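# Lift green gearbox cover and set it open-side-down beside gearbox

## Task

Remove the green cover from the gearbox and set it down on the bench next to the gearbox with its open side facing down; it counts only if the cover rests there by itself, not if the robot is still holding it in place at the end.

## Robot and tools

Robot: two arms, left_arm and right_arm, each with a parallel two-finger gripper. The scene frame has its origin on the table top midway between the arms, +z up, +x out over the table; left_arm sits on the +y side (base near (+0.001, +0.344, 0) m) and right_arm on the -y side (base near (+0.013, -0.358, 0) m). The names left and right do not match image sides. Each gripper's fingers point along its own +z axis and close along its own y axis. The reported end_effector_position is the point between the finger pads, roughly 1 cm short of the fingertips.

Command row: every moving command uses a single row of 14 numbers, each in [-1, 1], covering both arms even if one stays still: dx, dy, dz, rx, ry, rz, opening for left_arm, then the same seven for right_arm. dx..rz are an offset, not a pose: a relative change of that gripper's pose expressed in the gripper's own axes, measured from the gripper pose at the start of the action (for the first action of a call, the pose in the latest result of this scene). Scale: 1.0 equals 0.6 m for dx, dy, dz and 180 degrees for rotation; rx, ry, rz form one rotation vector. Opening is absolute, not an offset: +1 fully open (0.094 m), -1 closed.

execute_actions(actions): actions is a list of up to 15 actions; each action is a table of up to 15 rows, one row per 1/30 s control step. A short table repeats its last row until 15 steps pass. Every row in an action is an offset from that action's start pose, not from the preceding row. An empty list just returns state and images. Each step, the commanded pose is clipped to within 70 mm and 16 degrees of the measured pose, so long moves need several actions; after an action the arm only continues to its last clipped pose.

move(target, speed, blocking): target is one 14-number row as above, offsets from the pose in the latest result showing one. Grippers travel in straight lines, all finishing together, over 0.5 to 10 s (cut off at 10 s). speed is metres per second, 0.002 to 0.5, default 0.25; turning capped at twice that in rad/s. The opening is sent at the start. Paths ignore obstacles and the other arm, and grippers can lag, drift or overshoot speed, especially near full reach. Faster contact hits harder; aiming further past a contact presses harder. With blocking=false you get a result after 0.5 s; until a result shows the move ended, further moves or actions are refused, so use wait or stop first. The extra 'move:' line reports the ending (done, off_target, moving, held, fault) and limits (paced = sent pose clipped; held = safety check blocked steps, after which the arm may surge), plus each gripper's remaining distance.

wait(seconds): 0 to 10 s, arms hold their last command; returns early if a running move finishes. stop(): brakes a running move; needs room, more when fast; fingers keep moving. zoom_image(camera, region): region [x0, y0, x1, y1] in pixels of that camera's latest image, at most 504x504. Cameras: cam_head_left, cam_head_right, cam_high, cam_low (504x504), cam_left_wrist, cam_right_wrist (616x616 fisheye). read_manual returns only licence text. finished_scene(scene) ends the given scene irreversibly and reports success; the cover must already rest stably on its own.

Results: a state line per arm with gripper position (m) and quat_wxyz in the scene frame (printed positions can be off, more at long reach), joint positions (last value = finger opening in metres), grip_measured on the command scale, Hand target lines showing where the controller is heading, 'pose unreachable' when the clearance check altered a command, FAULT or MOTOR HOT lines, then images.

Holding and gripping: arms tend to end a centimetre or more low and may sag under zero offsets; to keep an arm still, send the offset back to its intended pose in the first call of a reply and zeros afterwards, aiming higher if it stays low. To hold a part, command an opening about 0.03 below grip_measured (less for a lighter grip). Finger force is about 50-62 N per pad, weaker on parts thinner than 2 mm. Readings can be off by about 1 mm.

Cautions: the sim runs while the model thinks, holding the last command. Objects may be tugged or pushed briefly. Do not knock anything off the table, drop or slam the cover, push hard, or let the arms collide. Holding loads heats motors: warning from 75 °C, arm stopped at 90 °C, arm goes limp at 100 °C. Joint limits (rad): waist -2.618..3.054, shoulder 0..3.142, elbow 0..3.142, wrist pitch -1.571..1.571, wrist yaw -1.571..1.571, wrist roll -2.094..2.094; elbows stop just short of straight.

Each tool is called after "Request:" in YAML: its name, and indented under it one key for each argument.

## Session

I'll start by looking at the current state of the scene.

Request:
execute_actions:
  actions: []

Scene clock: 0.00 s.
left_arm: end_effector_position=(-0.0134, +0.5544, +0.1768) grip_measured=+1.000 end_effector_quat_wxyz=(-0.441, +0.806, +0.188, +0.346) | right_arm: end_effector_position=(+0.1008, -0.1527, +0.1241) grip_measured=+1.000 end_effector_quat_wxyz=(+0.083, +0.923, -0.374, -0.048)
Joint positions: left_arm=[ 2.384  0.72   0.533 -0.93   1.145 -1.388  0.094] | right_arm=[ 1.246  1.548  1.251 -1.448 -0.081 -1.283  0.094]
Joint velocities: left_arm=[ 0.007  0.002  0.002  0.051  0.051 -0.037  0.   ] | right_arm=[ 0.002  0.002 -0.017 -0.081 -0.007  0.037  0.   ]
Hand target (left_arm): -0.012, +0.554, +0.179; -0.443, +0.805, +0.185, +0.348
Hand target (right_arm): +0.100, -0.151, +0.126; +0.079, +0.923, -0.373, -0.052

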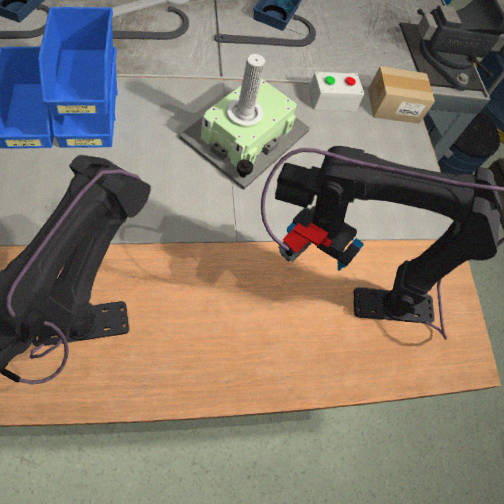

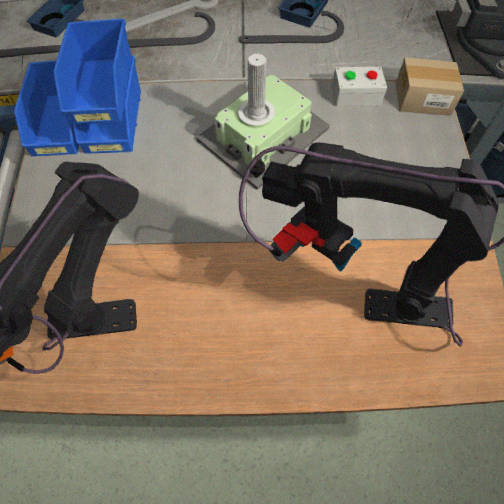

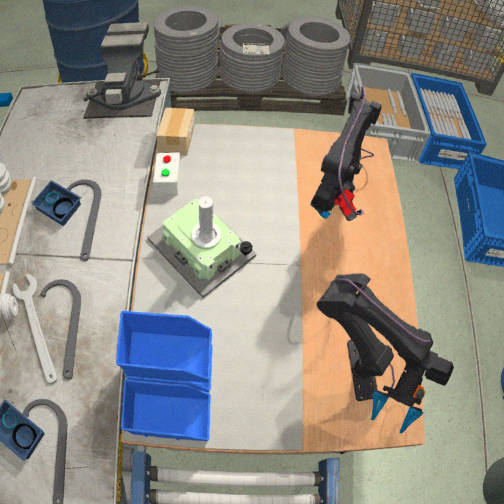

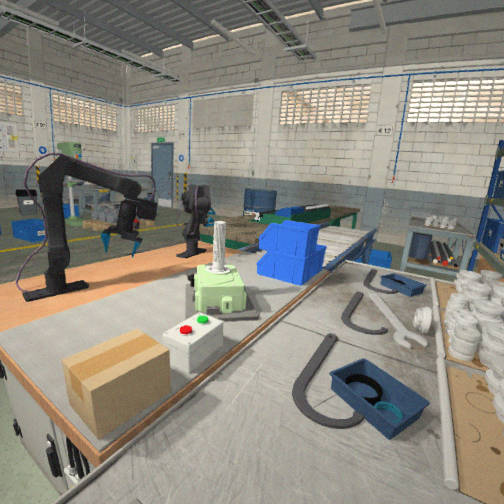

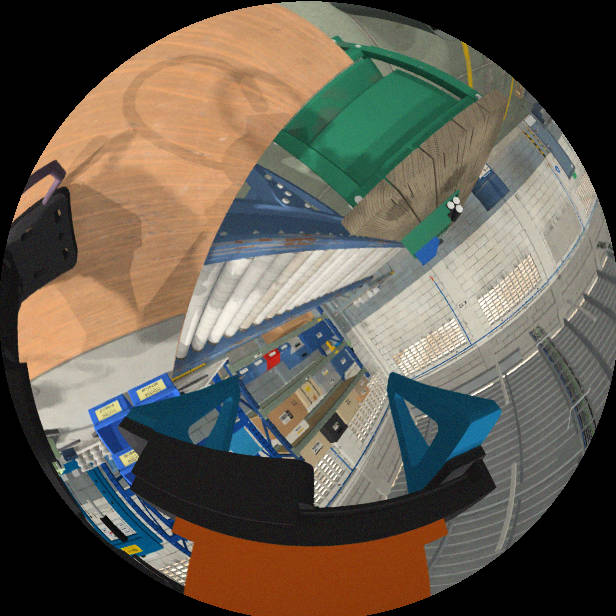

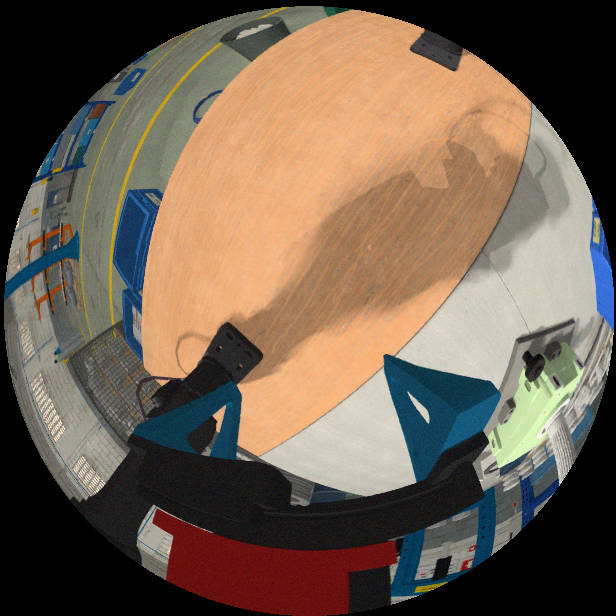

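Request:
zoom_image:
  camera: "cam_head_left"
  region: [160, 40, 340, 200]

Request:
zoom_image:
  camera: "cam_high"
  region: [130, 170, 280, 310]

Request:
zoom_image:
  camera: "cam_low"
  region: [160, 200, 290, 340]

Request:
zoom_image:
  camera: "cam_head_right"
  region: [170, 40, 350, 200]

Region (160, 40, 340, 200) of cam_head_left's 504x504 image, scaled by 2.800, with more detail than that image has.

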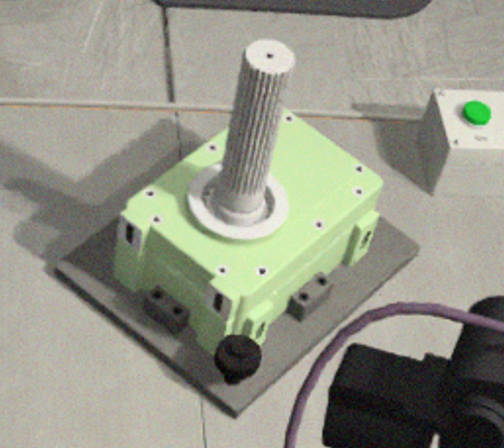

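Region (130, 170, 280, 310) of cam_high's 504x504 image, scaled by 3.360, with more detail than that image has; it fills the top 470 rows of this view, and the rest is white.

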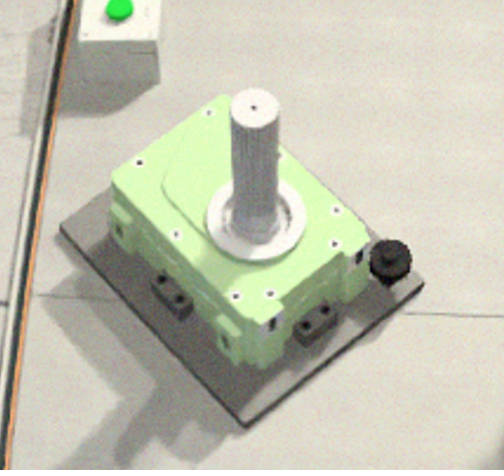

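Region (160, 200, 290, 340) of cam_low's 504x504 image, scaled by 3.600, with more detail than that image has; it fills the left 468 columns of this view, and the rest is white.

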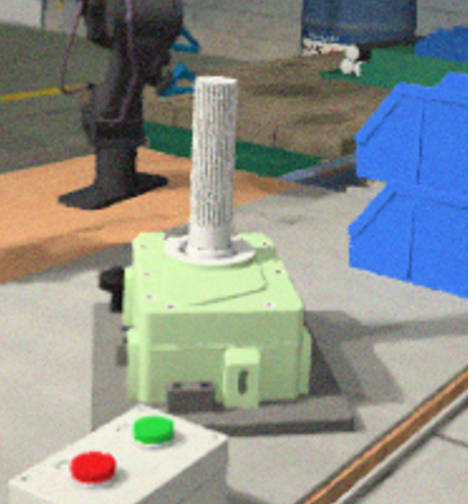

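Region (170, 40, 350, 200) of cam_head_right's 504x504 image, scaled by 2.800, with more detail than that image has.

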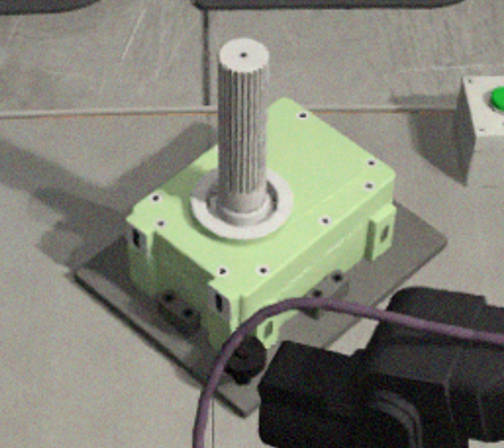

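Request:
zoom_image:
  camera: "cam_head_left"
  region: [250, 180, 500, 350]

Request:
zoom_image:
  camera: "cam_head_right"
  region: [230, 180, 500, 350]

Request:
zoom_image:
  camera: "cam_head_left"
  region: [0, 140, 200, 400]

Request:
zoom_image:
  camera: "cam_right_wrist"
  region: [440, 290, 616, 500]

Region (250, 180, 500, 350) of cam_head_left's 504x504 image, scaled by 2.016, with more detail than that image has; it fills the top 343 rows of this view, and the rest is white.

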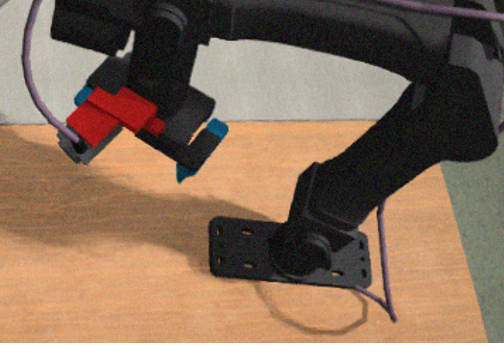

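Region (230, 180, 500, 350) of cam_head_right's 504x504 image, scaled by 1.867, with more detail than that image has; it fills the top 317 rows of this view, and the rest is white.

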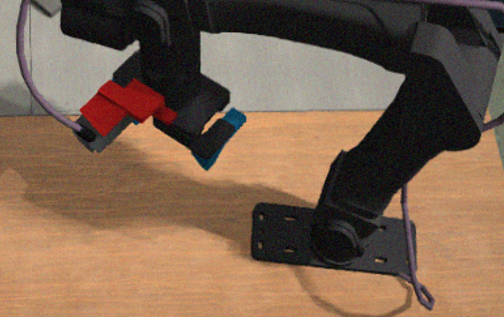

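Region (0, 140, 200, 400) of cam_head_left's 504x504 image, scaled by 1.938, with more detail than that image has; it fills the left 388 columns of this view, and the rest is white.

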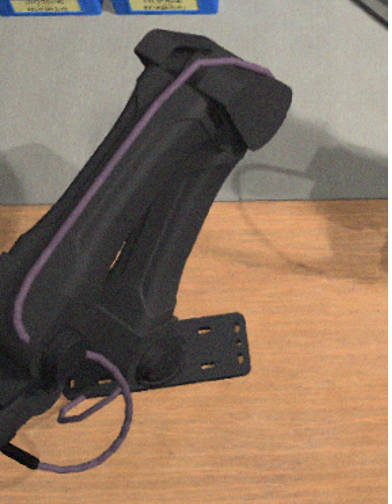

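Region (440, 290, 616, 500) of cam_right_wrist's 616x616 image, scaled by 2.400, with more detail than that image has; it fills the left 422 columns of this view, and the rest is white.

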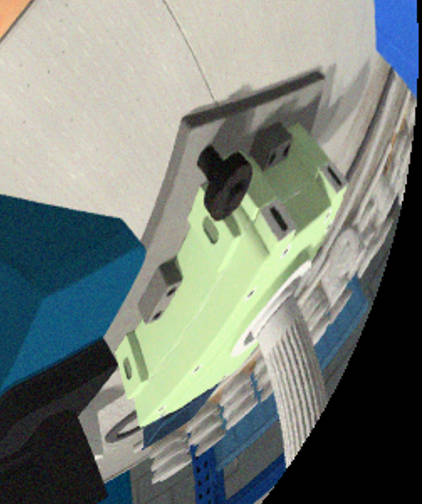

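Request:
zoom_image:
  camera: "cam_high"
  region: [280, 80, 460, 260]

Request:
zoom_image:
  camera: "cam_high"
  region: [280, 260, 480, 460]

Region (280, 80, 460, 260) of cam_high's 504x504 image, scaled by 2.800, with more detail than that image has.

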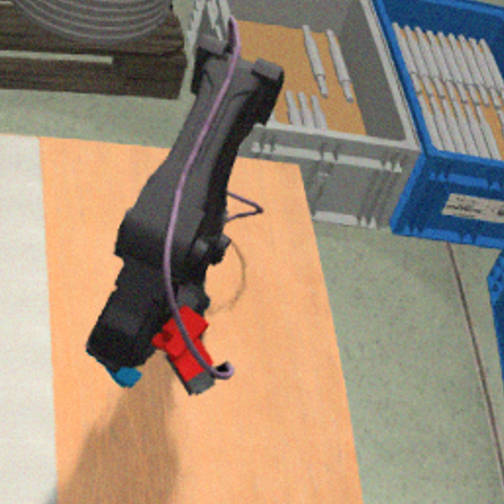

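Region (280, 260, 480, 460) of cam_high's 504x504 image, scaled by 2.520, with more detail than that image has.

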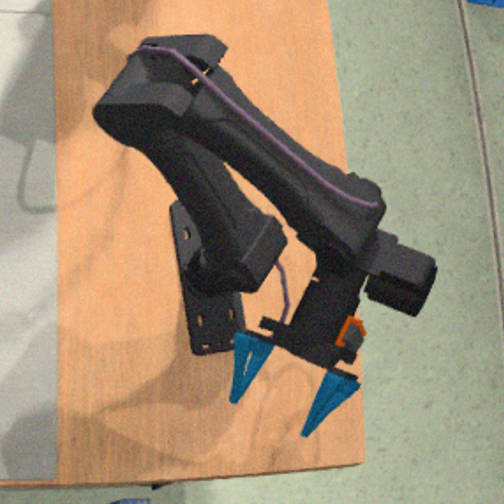

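Request:
move:
  target: [0,0,0,0,0,0,1, 0.1925,-0.1096,-0.2405,0.2930,-0.2464,0.5022,1]
  speed: 0.3

Scene clock: 13.17 s.
left_arm: end_effector_position=(-0.0134, +0.5544, +0.1767) grip_measured=+1.000 end_effector_quat_wxyz=(-0.441, +0.806, +0.188, +0.346) | right_arm: end_effector_position=(+0.2541, -0.1715, +0.2495) grip_measured=+1.000 end_effector_quat_wxyz=(+0.399, -0.273, +0.868, +0.115)
Joint positions: left_arm=[ 2.384  0.72   0.533 -0.93   1.144 -1.388  0.094] | right_arm=[ 0.858  0.995  1.047 -0.77   0.092  0.056  0.094]
Joint velocities: left_arm=[-0.022  0.012 -0.017 -0.066  0.022 -0.037  0.   ] | right_arm=[ 0.017 -0.007 -0.007  0.051 -0.051 -0.007  0.   ]
Hand target (left_arm): -0.013, +0.554, +0.177; -0.441, +0.806, +0.188, +0.346
Hand target (right_arm): +0.251, -0.172, +0.252; +0.406, -0.272, +0.865, +0.117
Off the commanded pose (left_arm): 0.000 m, 0 deg.
Off the commanded pose (right_arm): 0.004 m, 2 deg.
move: done

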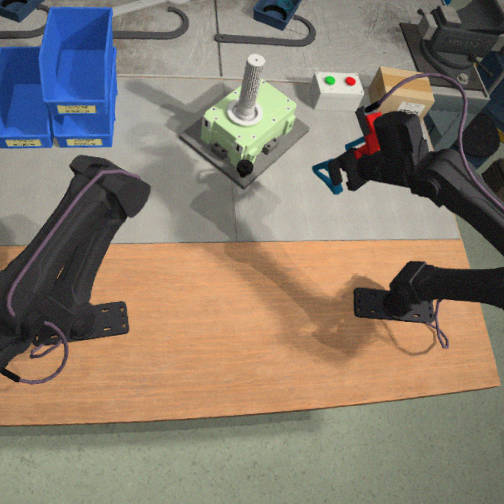

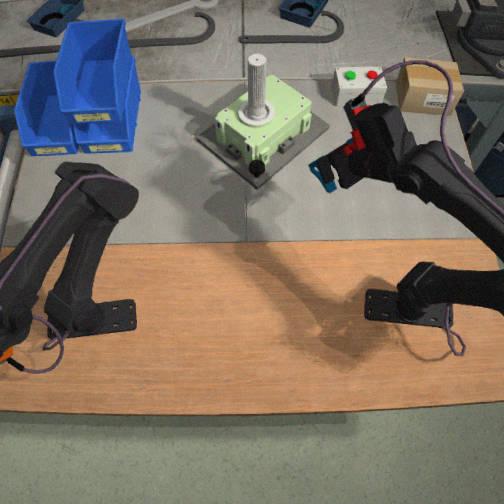

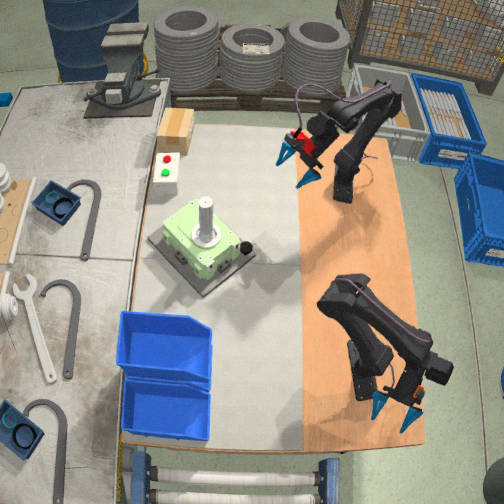

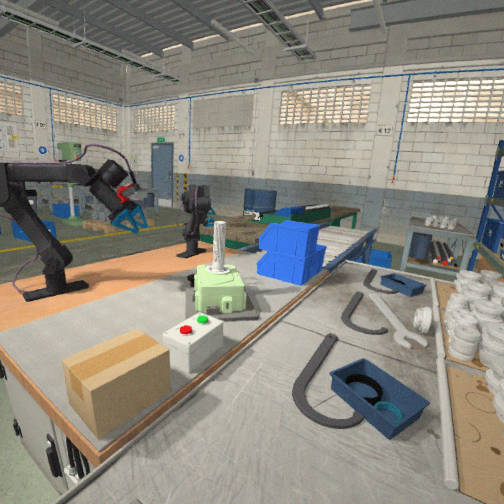

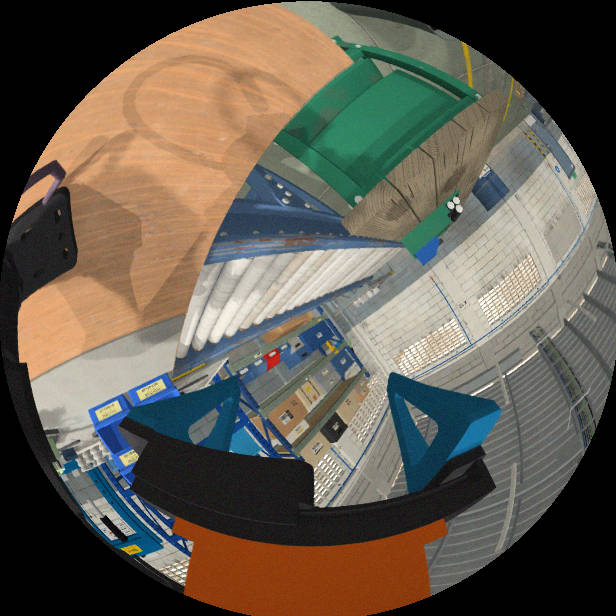

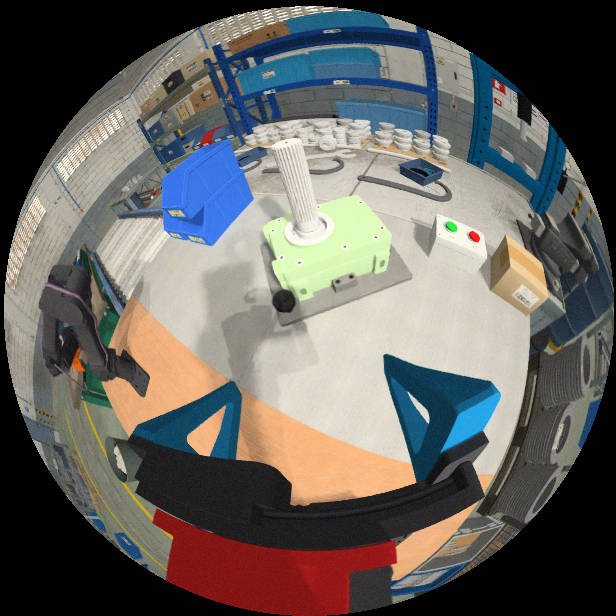

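Request:
zoom_image:
  camera: "cam_right_wrist"
  region: [240, 120, 430, 340]

Request:
zoom_image:
  camera: "cam_high"
  region: [250, 80, 430, 230]

Request:
zoom_image:
  camera: "cam_head_left"
  region: [290, 60, 480, 220]

Request:
zoom_image:
  camera: "cam_head_right"
  region: [290, 60, 480, 220]

Region (240, 120, 430, 340) of cam_right_wrist's 616x616 image, scaled by 2.291, with more detail than that image has; it fills the left 435 columns of this view, and the rest is white.

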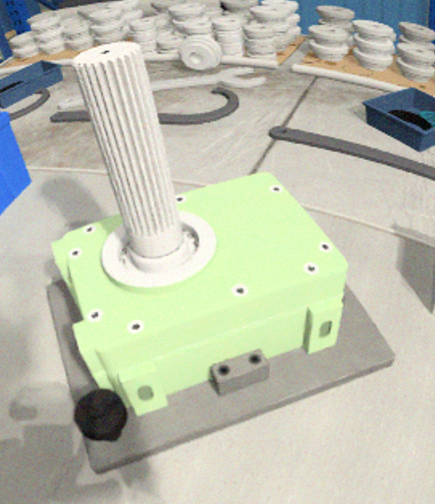

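Region (250, 80, 430, 230) of cam_high's 504x504 image, scaled by 2.800, with more detail than that image has.

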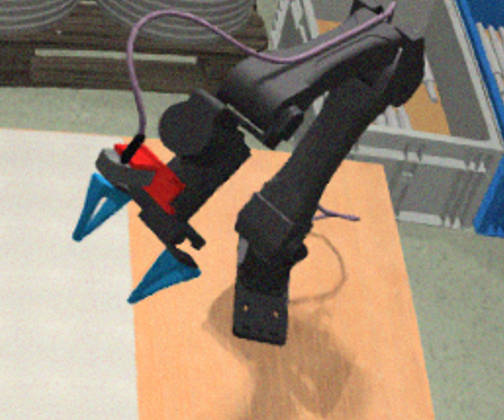

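Region (290, 60, 480, 220) of cam_head_left's 504x504 image, scaled by 2.653, with more detail than that image has; it fills the top 424 rows of this view, and the rest is white.

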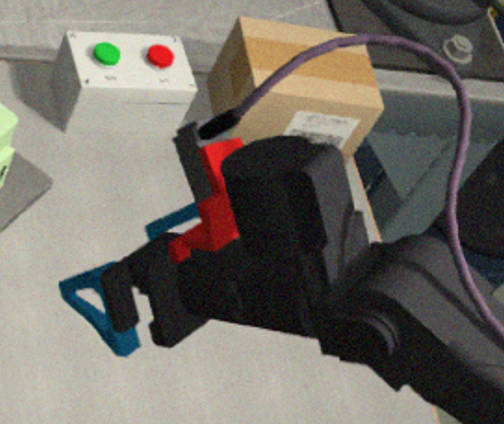

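Region (290, 60, 480, 220) of cam_head_right's 504x504 image, scaled by 2.653, with more detail than that image has; it fills the top 424 rows of this view, and the rest is white.

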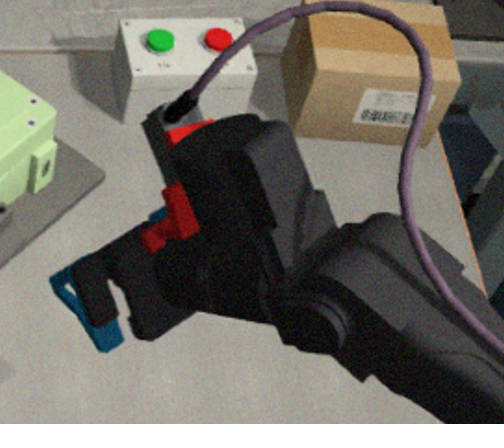

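Request:
zoom_image:
  camera: "cam_head_left"
  region: [340, 270, 460, 350]

Request:
zoom_image:
  camera: "cam_head_left"
  region: [20, 280, 140, 360]

Request:
zoom_image:
  camera: "cam_head_right"
  region: [350, 270, 470, 350]

Request:
zoom_image:
  camera: "cam_head_right"
  region: [30, 280, 150, 360]

Region (340, 270, 460, 350) of cam_head_left's 504x504 image, scaled by 4.200, with more detail than that image has.

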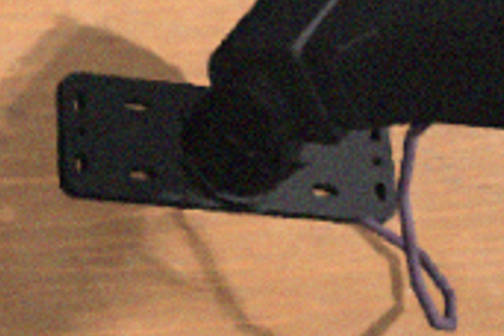

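Region (20, 280, 140, 360) of cam_head_left's 504x504 image, scaled by 4.200, with more detail than that image has.

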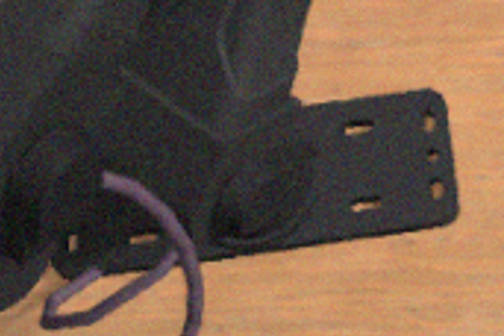

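Region (350, 270, 470, 350) of cam_head_right's 504x504 image, scaled by 4.200, with more detail than that image has.

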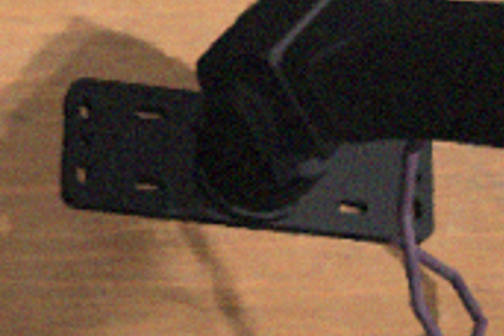

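Region (30, 280, 150, 360) of cam_head_right's 504x504 image, scaled by 4.200, with more detail than that image has.

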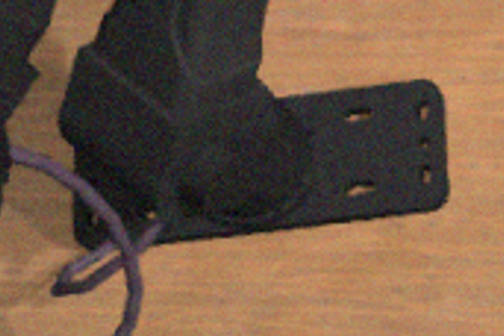

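Request:
zoom_image:
  camera: "cam_head_left"
  region: [300, 50, 450, 150]

Request:
zoom_image:
  camera: "cam_head_left"
  region: [0, 0, 150, 160]

Region (300, 50, 450, 150) of cam_head_left's 504x504 image, scaled by 3.360, with more detail than that image has.

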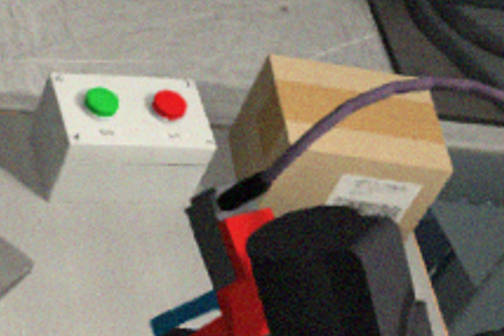

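Region (0, 0, 150, 160) of cam_head_left's 504x504 image, scaled by 3.150, with more detail than that image has; it fills the left 472 columns of this view, and the rest is white.

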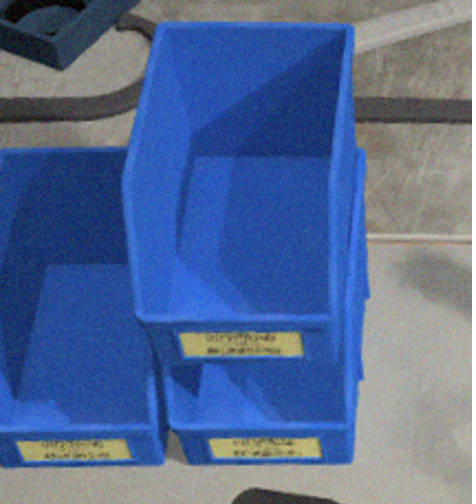

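Request:
zoom_image:
  camera: "cam_head_left"
  region: [0, 220, 100, 260]

Request:
zoom_image:
  camera: "cam_head_left"
  region: [404, 220, 504, 260]

Request:
zoom_image:
  camera: "cam_head_left"
  region: [0, 400, 100, 440]

Request:
zoom_image:
  camera: "cam_head_left"
  region: [404, 360, 504, 410]

Request:
zoom_image:
  camera: "cam_head_left"
  region: [200, 390, 300, 430]

Request:
zoom_image:
  camera: "cam_head_left"
  region: [200, 220, 300, 260]

Region (0, 220, 100, 260) of cam_head_left's 504x504 image, scaled by 5.040, with more detail than that image has; it fills the top 202 rows of this view, and the rest is white.

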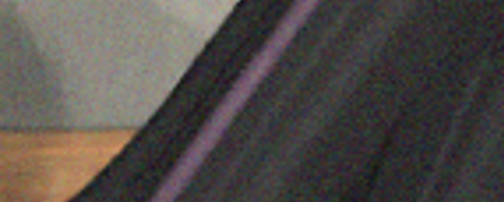

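Region (404, 220, 504, 260) of cam_head_left's 504x504 image, scaled by 5.040, with more detail than that image has; it fills the top 202 rows of this view, and the rest is white.

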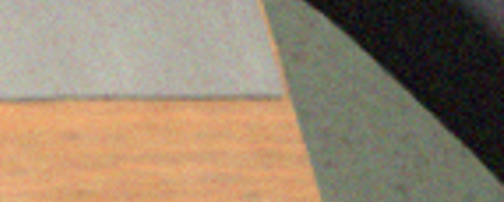

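Region (0, 400, 100, 440) of cam_head_left's 504x504 image, scaled by 5.040, with more detail than that image has; it fills the top 202 rows of this view, and the rest is white.

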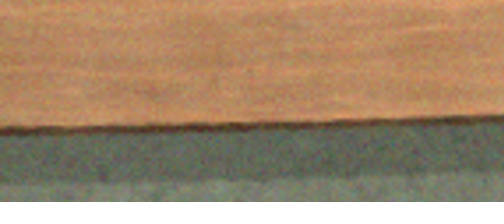

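Region (404, 360, 504, 410) of cam_head_left's 504x504 image, scaled by 5.040, with more detail than that image has.

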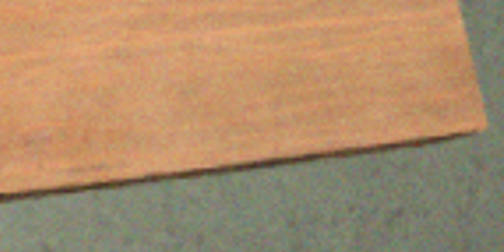

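Region (200, 390, 300, 430) of cam_head_left's 504x504 image, scaled by 5.040, with more detail than that image has; it fills the top 202 rows of this view, and the rest is white.

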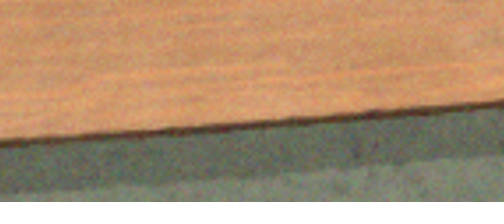

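Region (200, 220, 300, 260) of cam_head_left's 504x504 image, scaled by 5.040, with more detail than that image has; it fills the top 202 rows of this view, and the rest is white.

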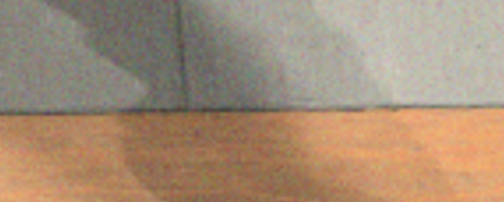

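Request:
zoom_image:
  camera: "cam_head_left"
  region: [170, 45, 320, 195]

Request:
zoom_image:
  camera: "cam_head_left"
  region: [175, 100, 265, 190]

Request:
zoom_image:
  camera: "cam_head_left"
  region: [235, 75, 325, 165]

Region (170, 45, 320, 195) of cam_head_left's 504x504 image, scaled by 3.360, with more detail than that image has.

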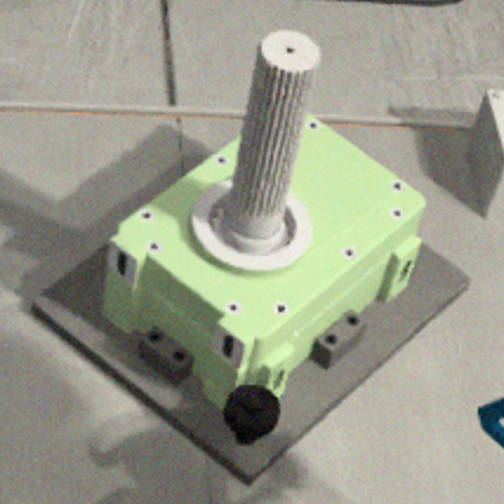

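Region (175, 100, 265, 190) of cam_head_left's 504x504 image, scaled by 5.600, with more detail than that image has.

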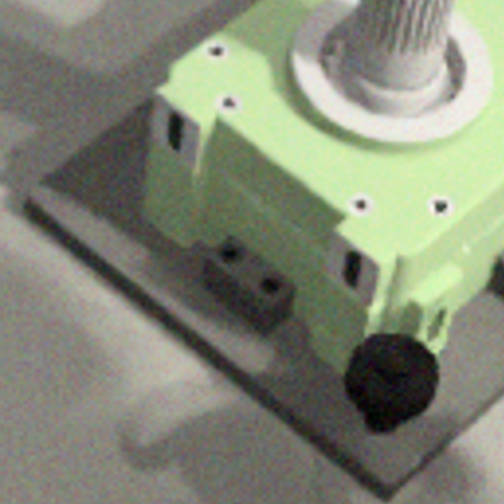

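Region (235, 75, 325, 165) of cam_head_left's 504x504 image, scaled by 5.600, with more detail than that image has.

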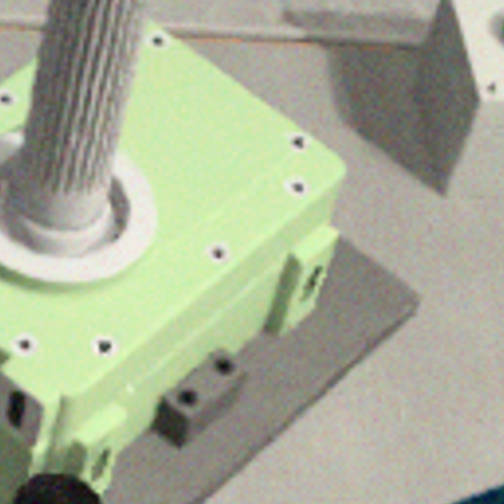

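Request:
move:
  target: [0.3121,0.0068,0.1351,-0.1173,0.0619,0.7850,1, 0.0624,-0.1380,0.2360,-0.0478,-0.0889,-0.0241,1]
  speed: 0.3

Scene clock: 31.17 s.
left_arm: end_effector_position=(+0.1480, +0.6212, +0.2856) grip_measured=+1.000 end_effector_quat_wxyz=(+0.385, -0.472, +0.762, +0.220) | right_arm: end_effector_position=(+0.3686, -0.1922, +0.1353) grip_measured=+1.000 end_effector_quat_wxyz=(+0.505, -0.317, +0.779, +0.196)
Joint positions: left_arm=[ 0.964  1.021  1.158 -0.789  0.012 -0.026  0.094] | right_arm=[ 0.37   1.377  0.569  0.321 -0.485 -0.258  0.094]
Joint velocities: left_arm=[-0.002 -0.007  0.002  0.022 -0.051  0.022  0.   ] | right_arm=[ 0.002 -0.002 -0.032  0.007 -0.066 -0.022  0.   ]
Hand target (left_arm): +0.150, +0.620, +0.286; +0.376, -0.468, +0.769, +0.218
Hand target (right_arm): +0.367, -0.196, +0.128; +0.499, -0.317, +0.782, +0.196
Off the commanded pose (left_arm): 0.006 m, 3 deg.
Off the commanded pose (right_arm): 0.006 m, 1 deg.
move: off_target (left_arm)

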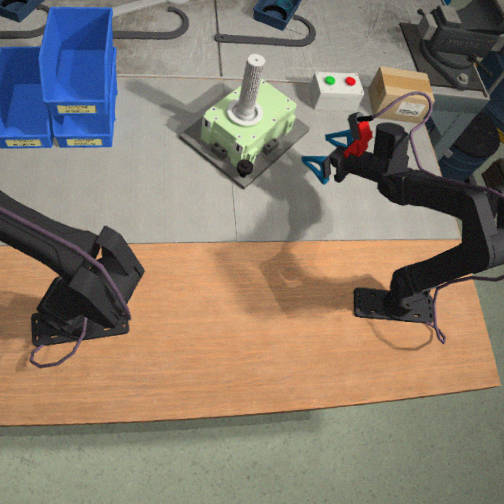

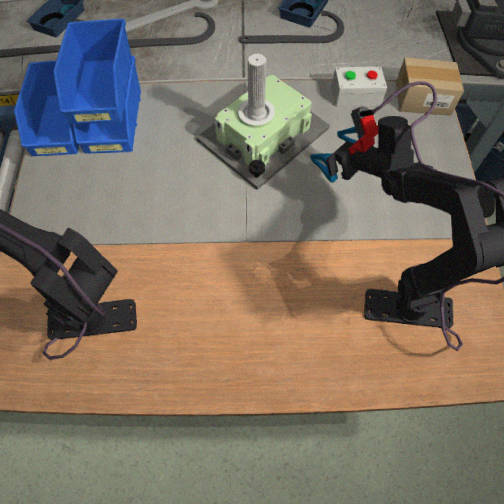

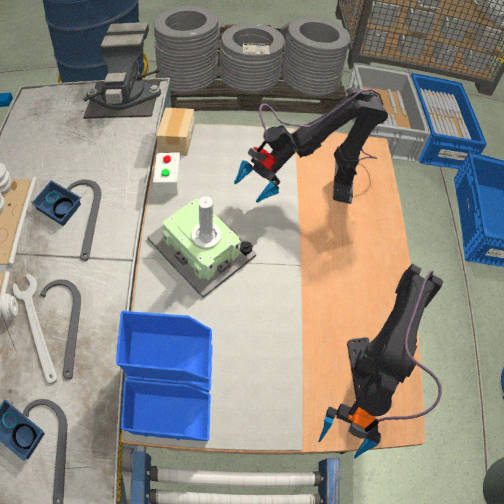

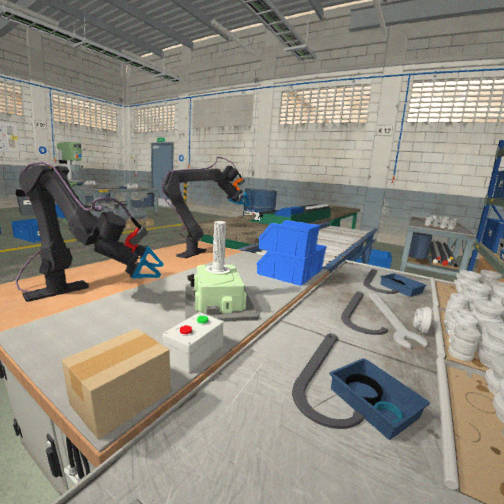

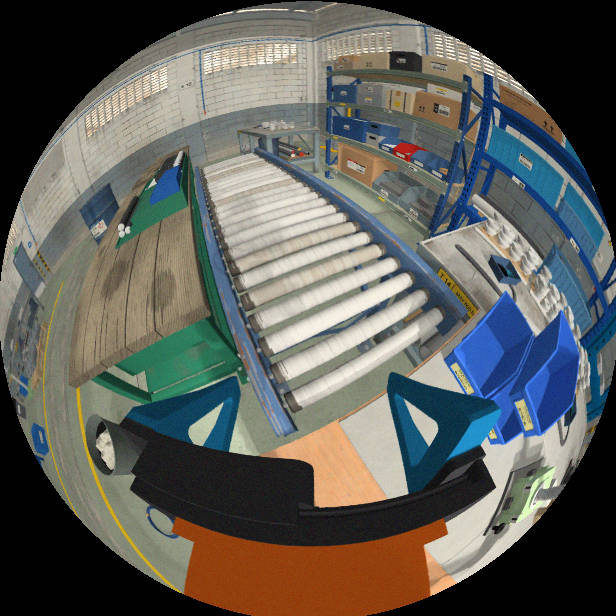

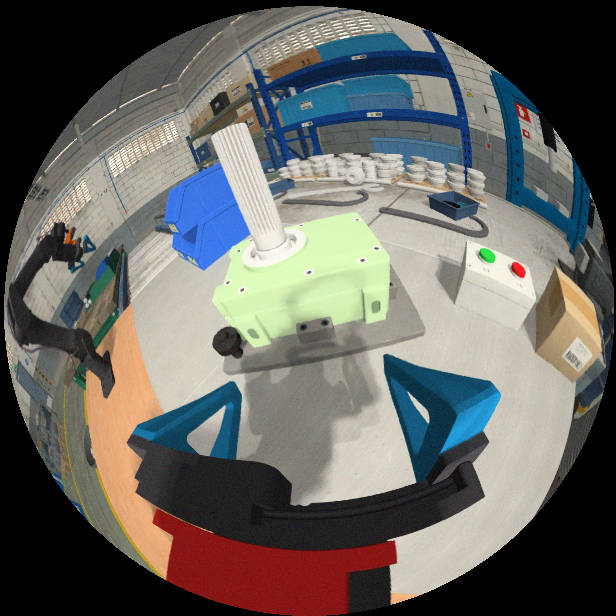

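Request:
zoom_image:
  camera: "cam_right_wrist"
  region: [190, 200, 440, 400]

Request:
zoom_image:
  camera: "cam_high"
  region: [130, 130, 330, 310]

Request:
zoom_image:
  camera: "cam_head_left"
  region: [220, 70, 400, 220]

Region (190, 200, 440, 400) of cam_right_wrist's 616x616 image, scaled by 2.016, with more detail than that image has; it fills the top 403 rows of this view, and the rest is white.

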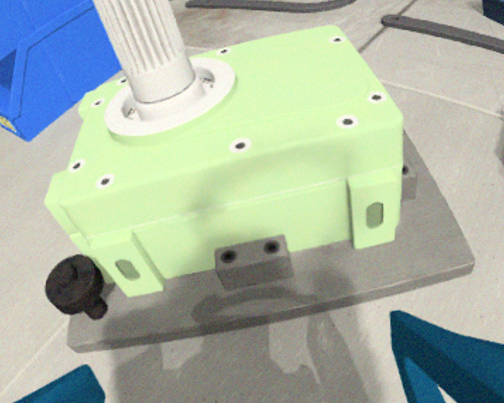

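Region (130, 130, 330, 310) of cam_high's 504x504 image, scaled by 2.520, with more detail than that image has; it fills the top 454 rows of this view, and the rest is white.

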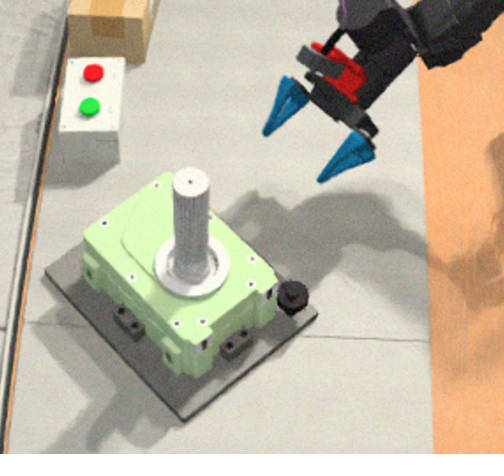

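Region (220, 70, 400, 220) of cam_head_left's 504x504 image, scaled by 2.800, with more detail than that image has.

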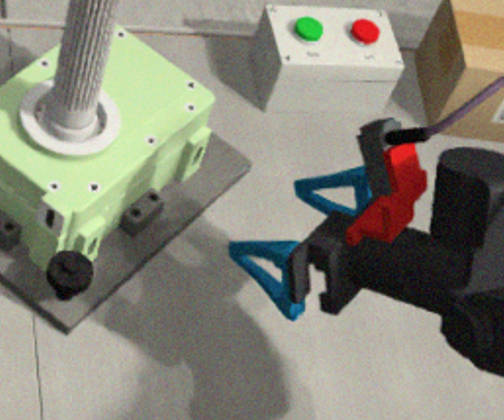

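Request:
zoom_image:
  camera: "cam_low"
  region: [180, 255, 260, 325]

Request:
zoom_image:
  camera: "cam_right_wrist"
  region: [200, 270, 320, 380]

Request:
zoom_image:
  camera: "cam_right_wrist"
  region: [300, 240, 420, 350]

Request:
zoom_image:
  camera: "cam_high"
  region: [150, 210, 260, 300]

Region (180, 255, 260, 325) of cam_low's 504x504 image, scaled by 6.300, with more detail than that image has; it fills the top 441 rows of this view, and the rest is white.

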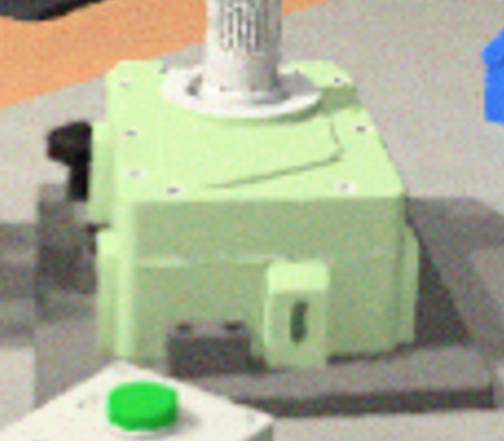

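Region (200, 270, 320, 380) of cam_right_wrist's 616x616 image, scaled by 4.200, with more detail than that image has; it fills the top 462 rows of this view, and the rest is white.

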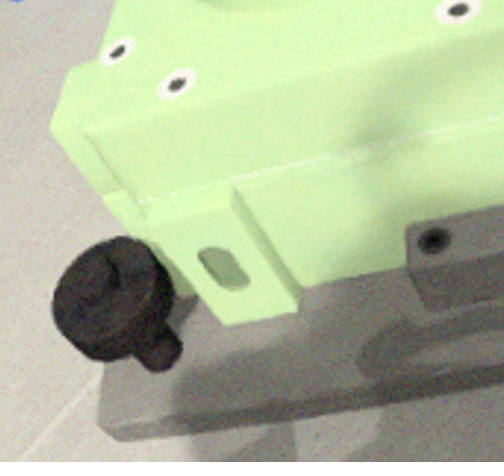

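Region (300, 240, 420, 350) of cam_right_wrist's 616x616 image, scaled by 4.200, with more detail than that image has; it fills the top 462 rows of this view, and the rest is white.

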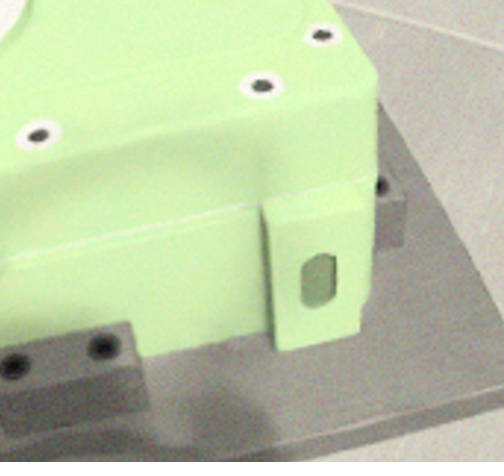

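Region (150, 210, 260, 300) of cam_high's 504x504 image, scaled by 4.582, with more detail than that image has; it fills the top 412 rows of this view, and the rest is white.

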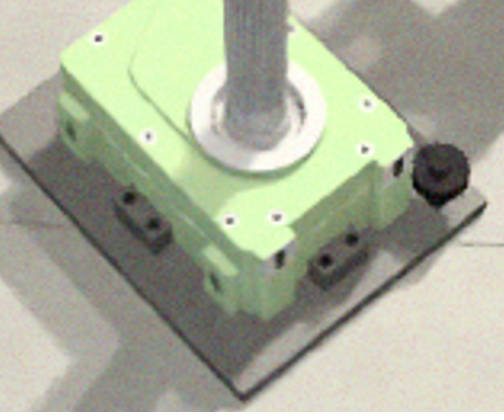

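Request:
move:
  target: [0.1584,-0.4371,-0.1167,0.2315,-0.0081,0.1797,1, 0,0,0,0,0,0,1]
  speed: 0.3

Scene clock: 36.03 s.
left_arm: end_effector_position=(+0.3260, +0.4018, +0.2674) grip_measured=+1.000 end_effector_quat_wxyz=(+0.468, -0.089, +0.878, +0.037) | right_arm: end_effector_position=(+0.3687, -0.1920, +0.1356) grip_measured=+1.000 end_effector_quat_wxyz=(+0.505, -0.317, +0.778, +0.196)
Joint positions: left_arm=[ 0.046  1.011  1.027 -0.608 -0.008 -0.028  0.094] | right_arm=[ 0.37   1.377  0.569  0.323 -0.485 -0.258  0.094]
Joint velocities: left_arm=[-0.007 -0.017 -0.007  0.022 -0.022  0.007  0.   ] | right_arm=[-0.022 -0.007 -0.017 -0.007  0.007 -0.081  0.   ]
Hand target (left_arm): +0.328, +0.398, +0.262; +0.463, -0.081, +0.882, +0.033
Hand target (right_arm): +0.369, -0.192, +0.135; +0.505, -0.317, +0.779, +0.196
Off the commanded pose (left_arm): 0.009 m, 2 deg.
Off the commanded pose (right_arm): 0.000 m, 0 deg.
move: done

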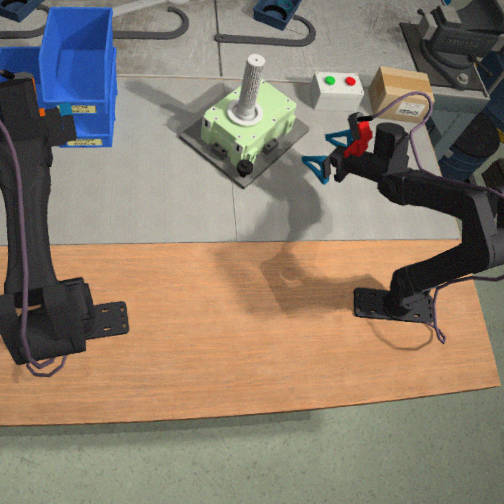

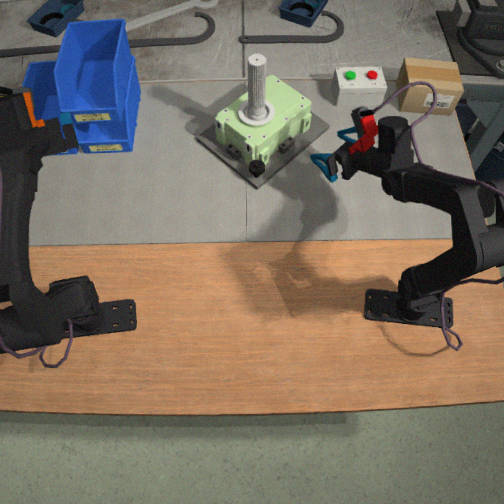

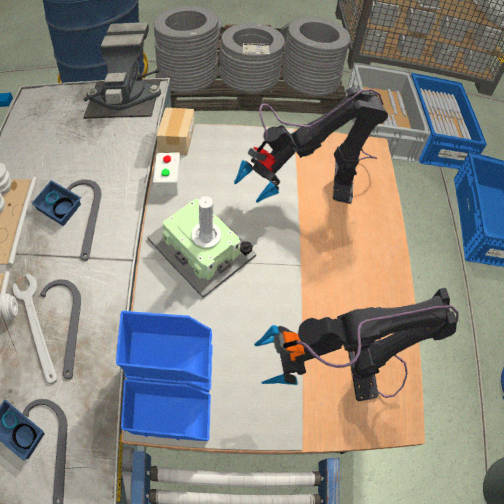

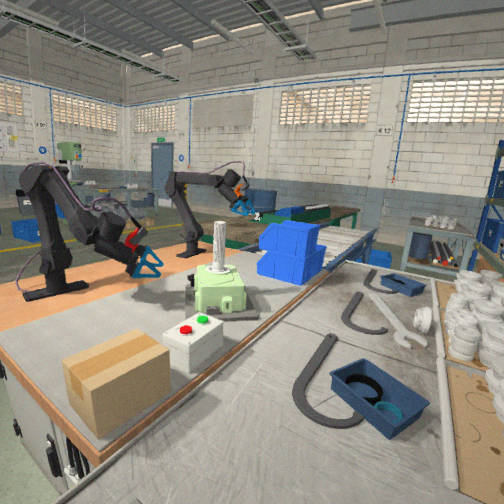

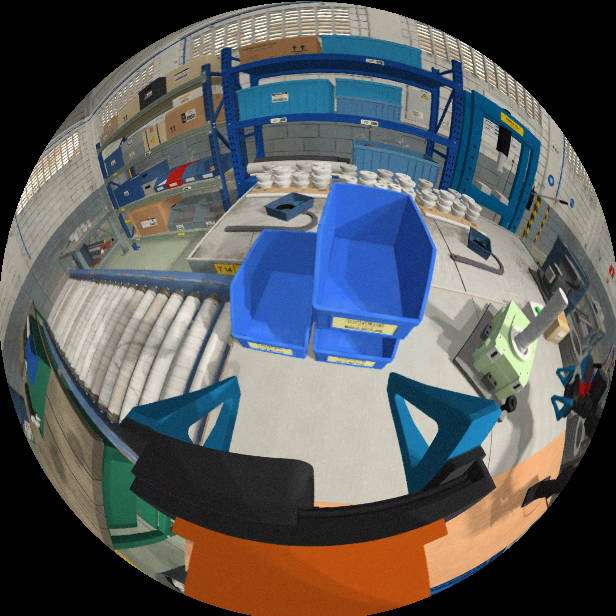

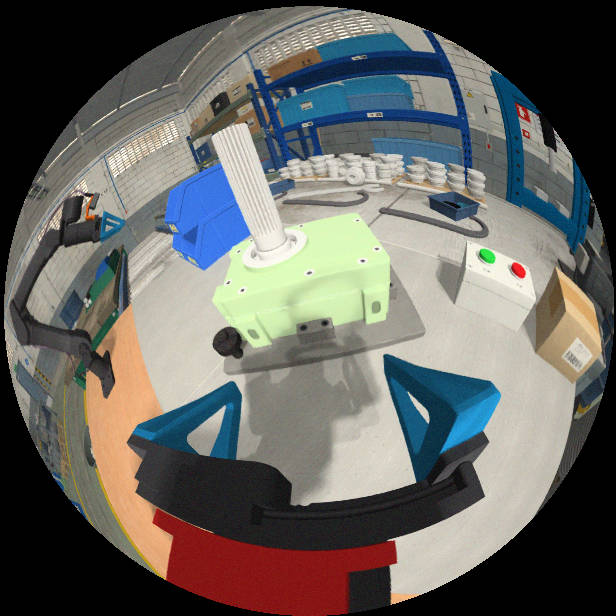

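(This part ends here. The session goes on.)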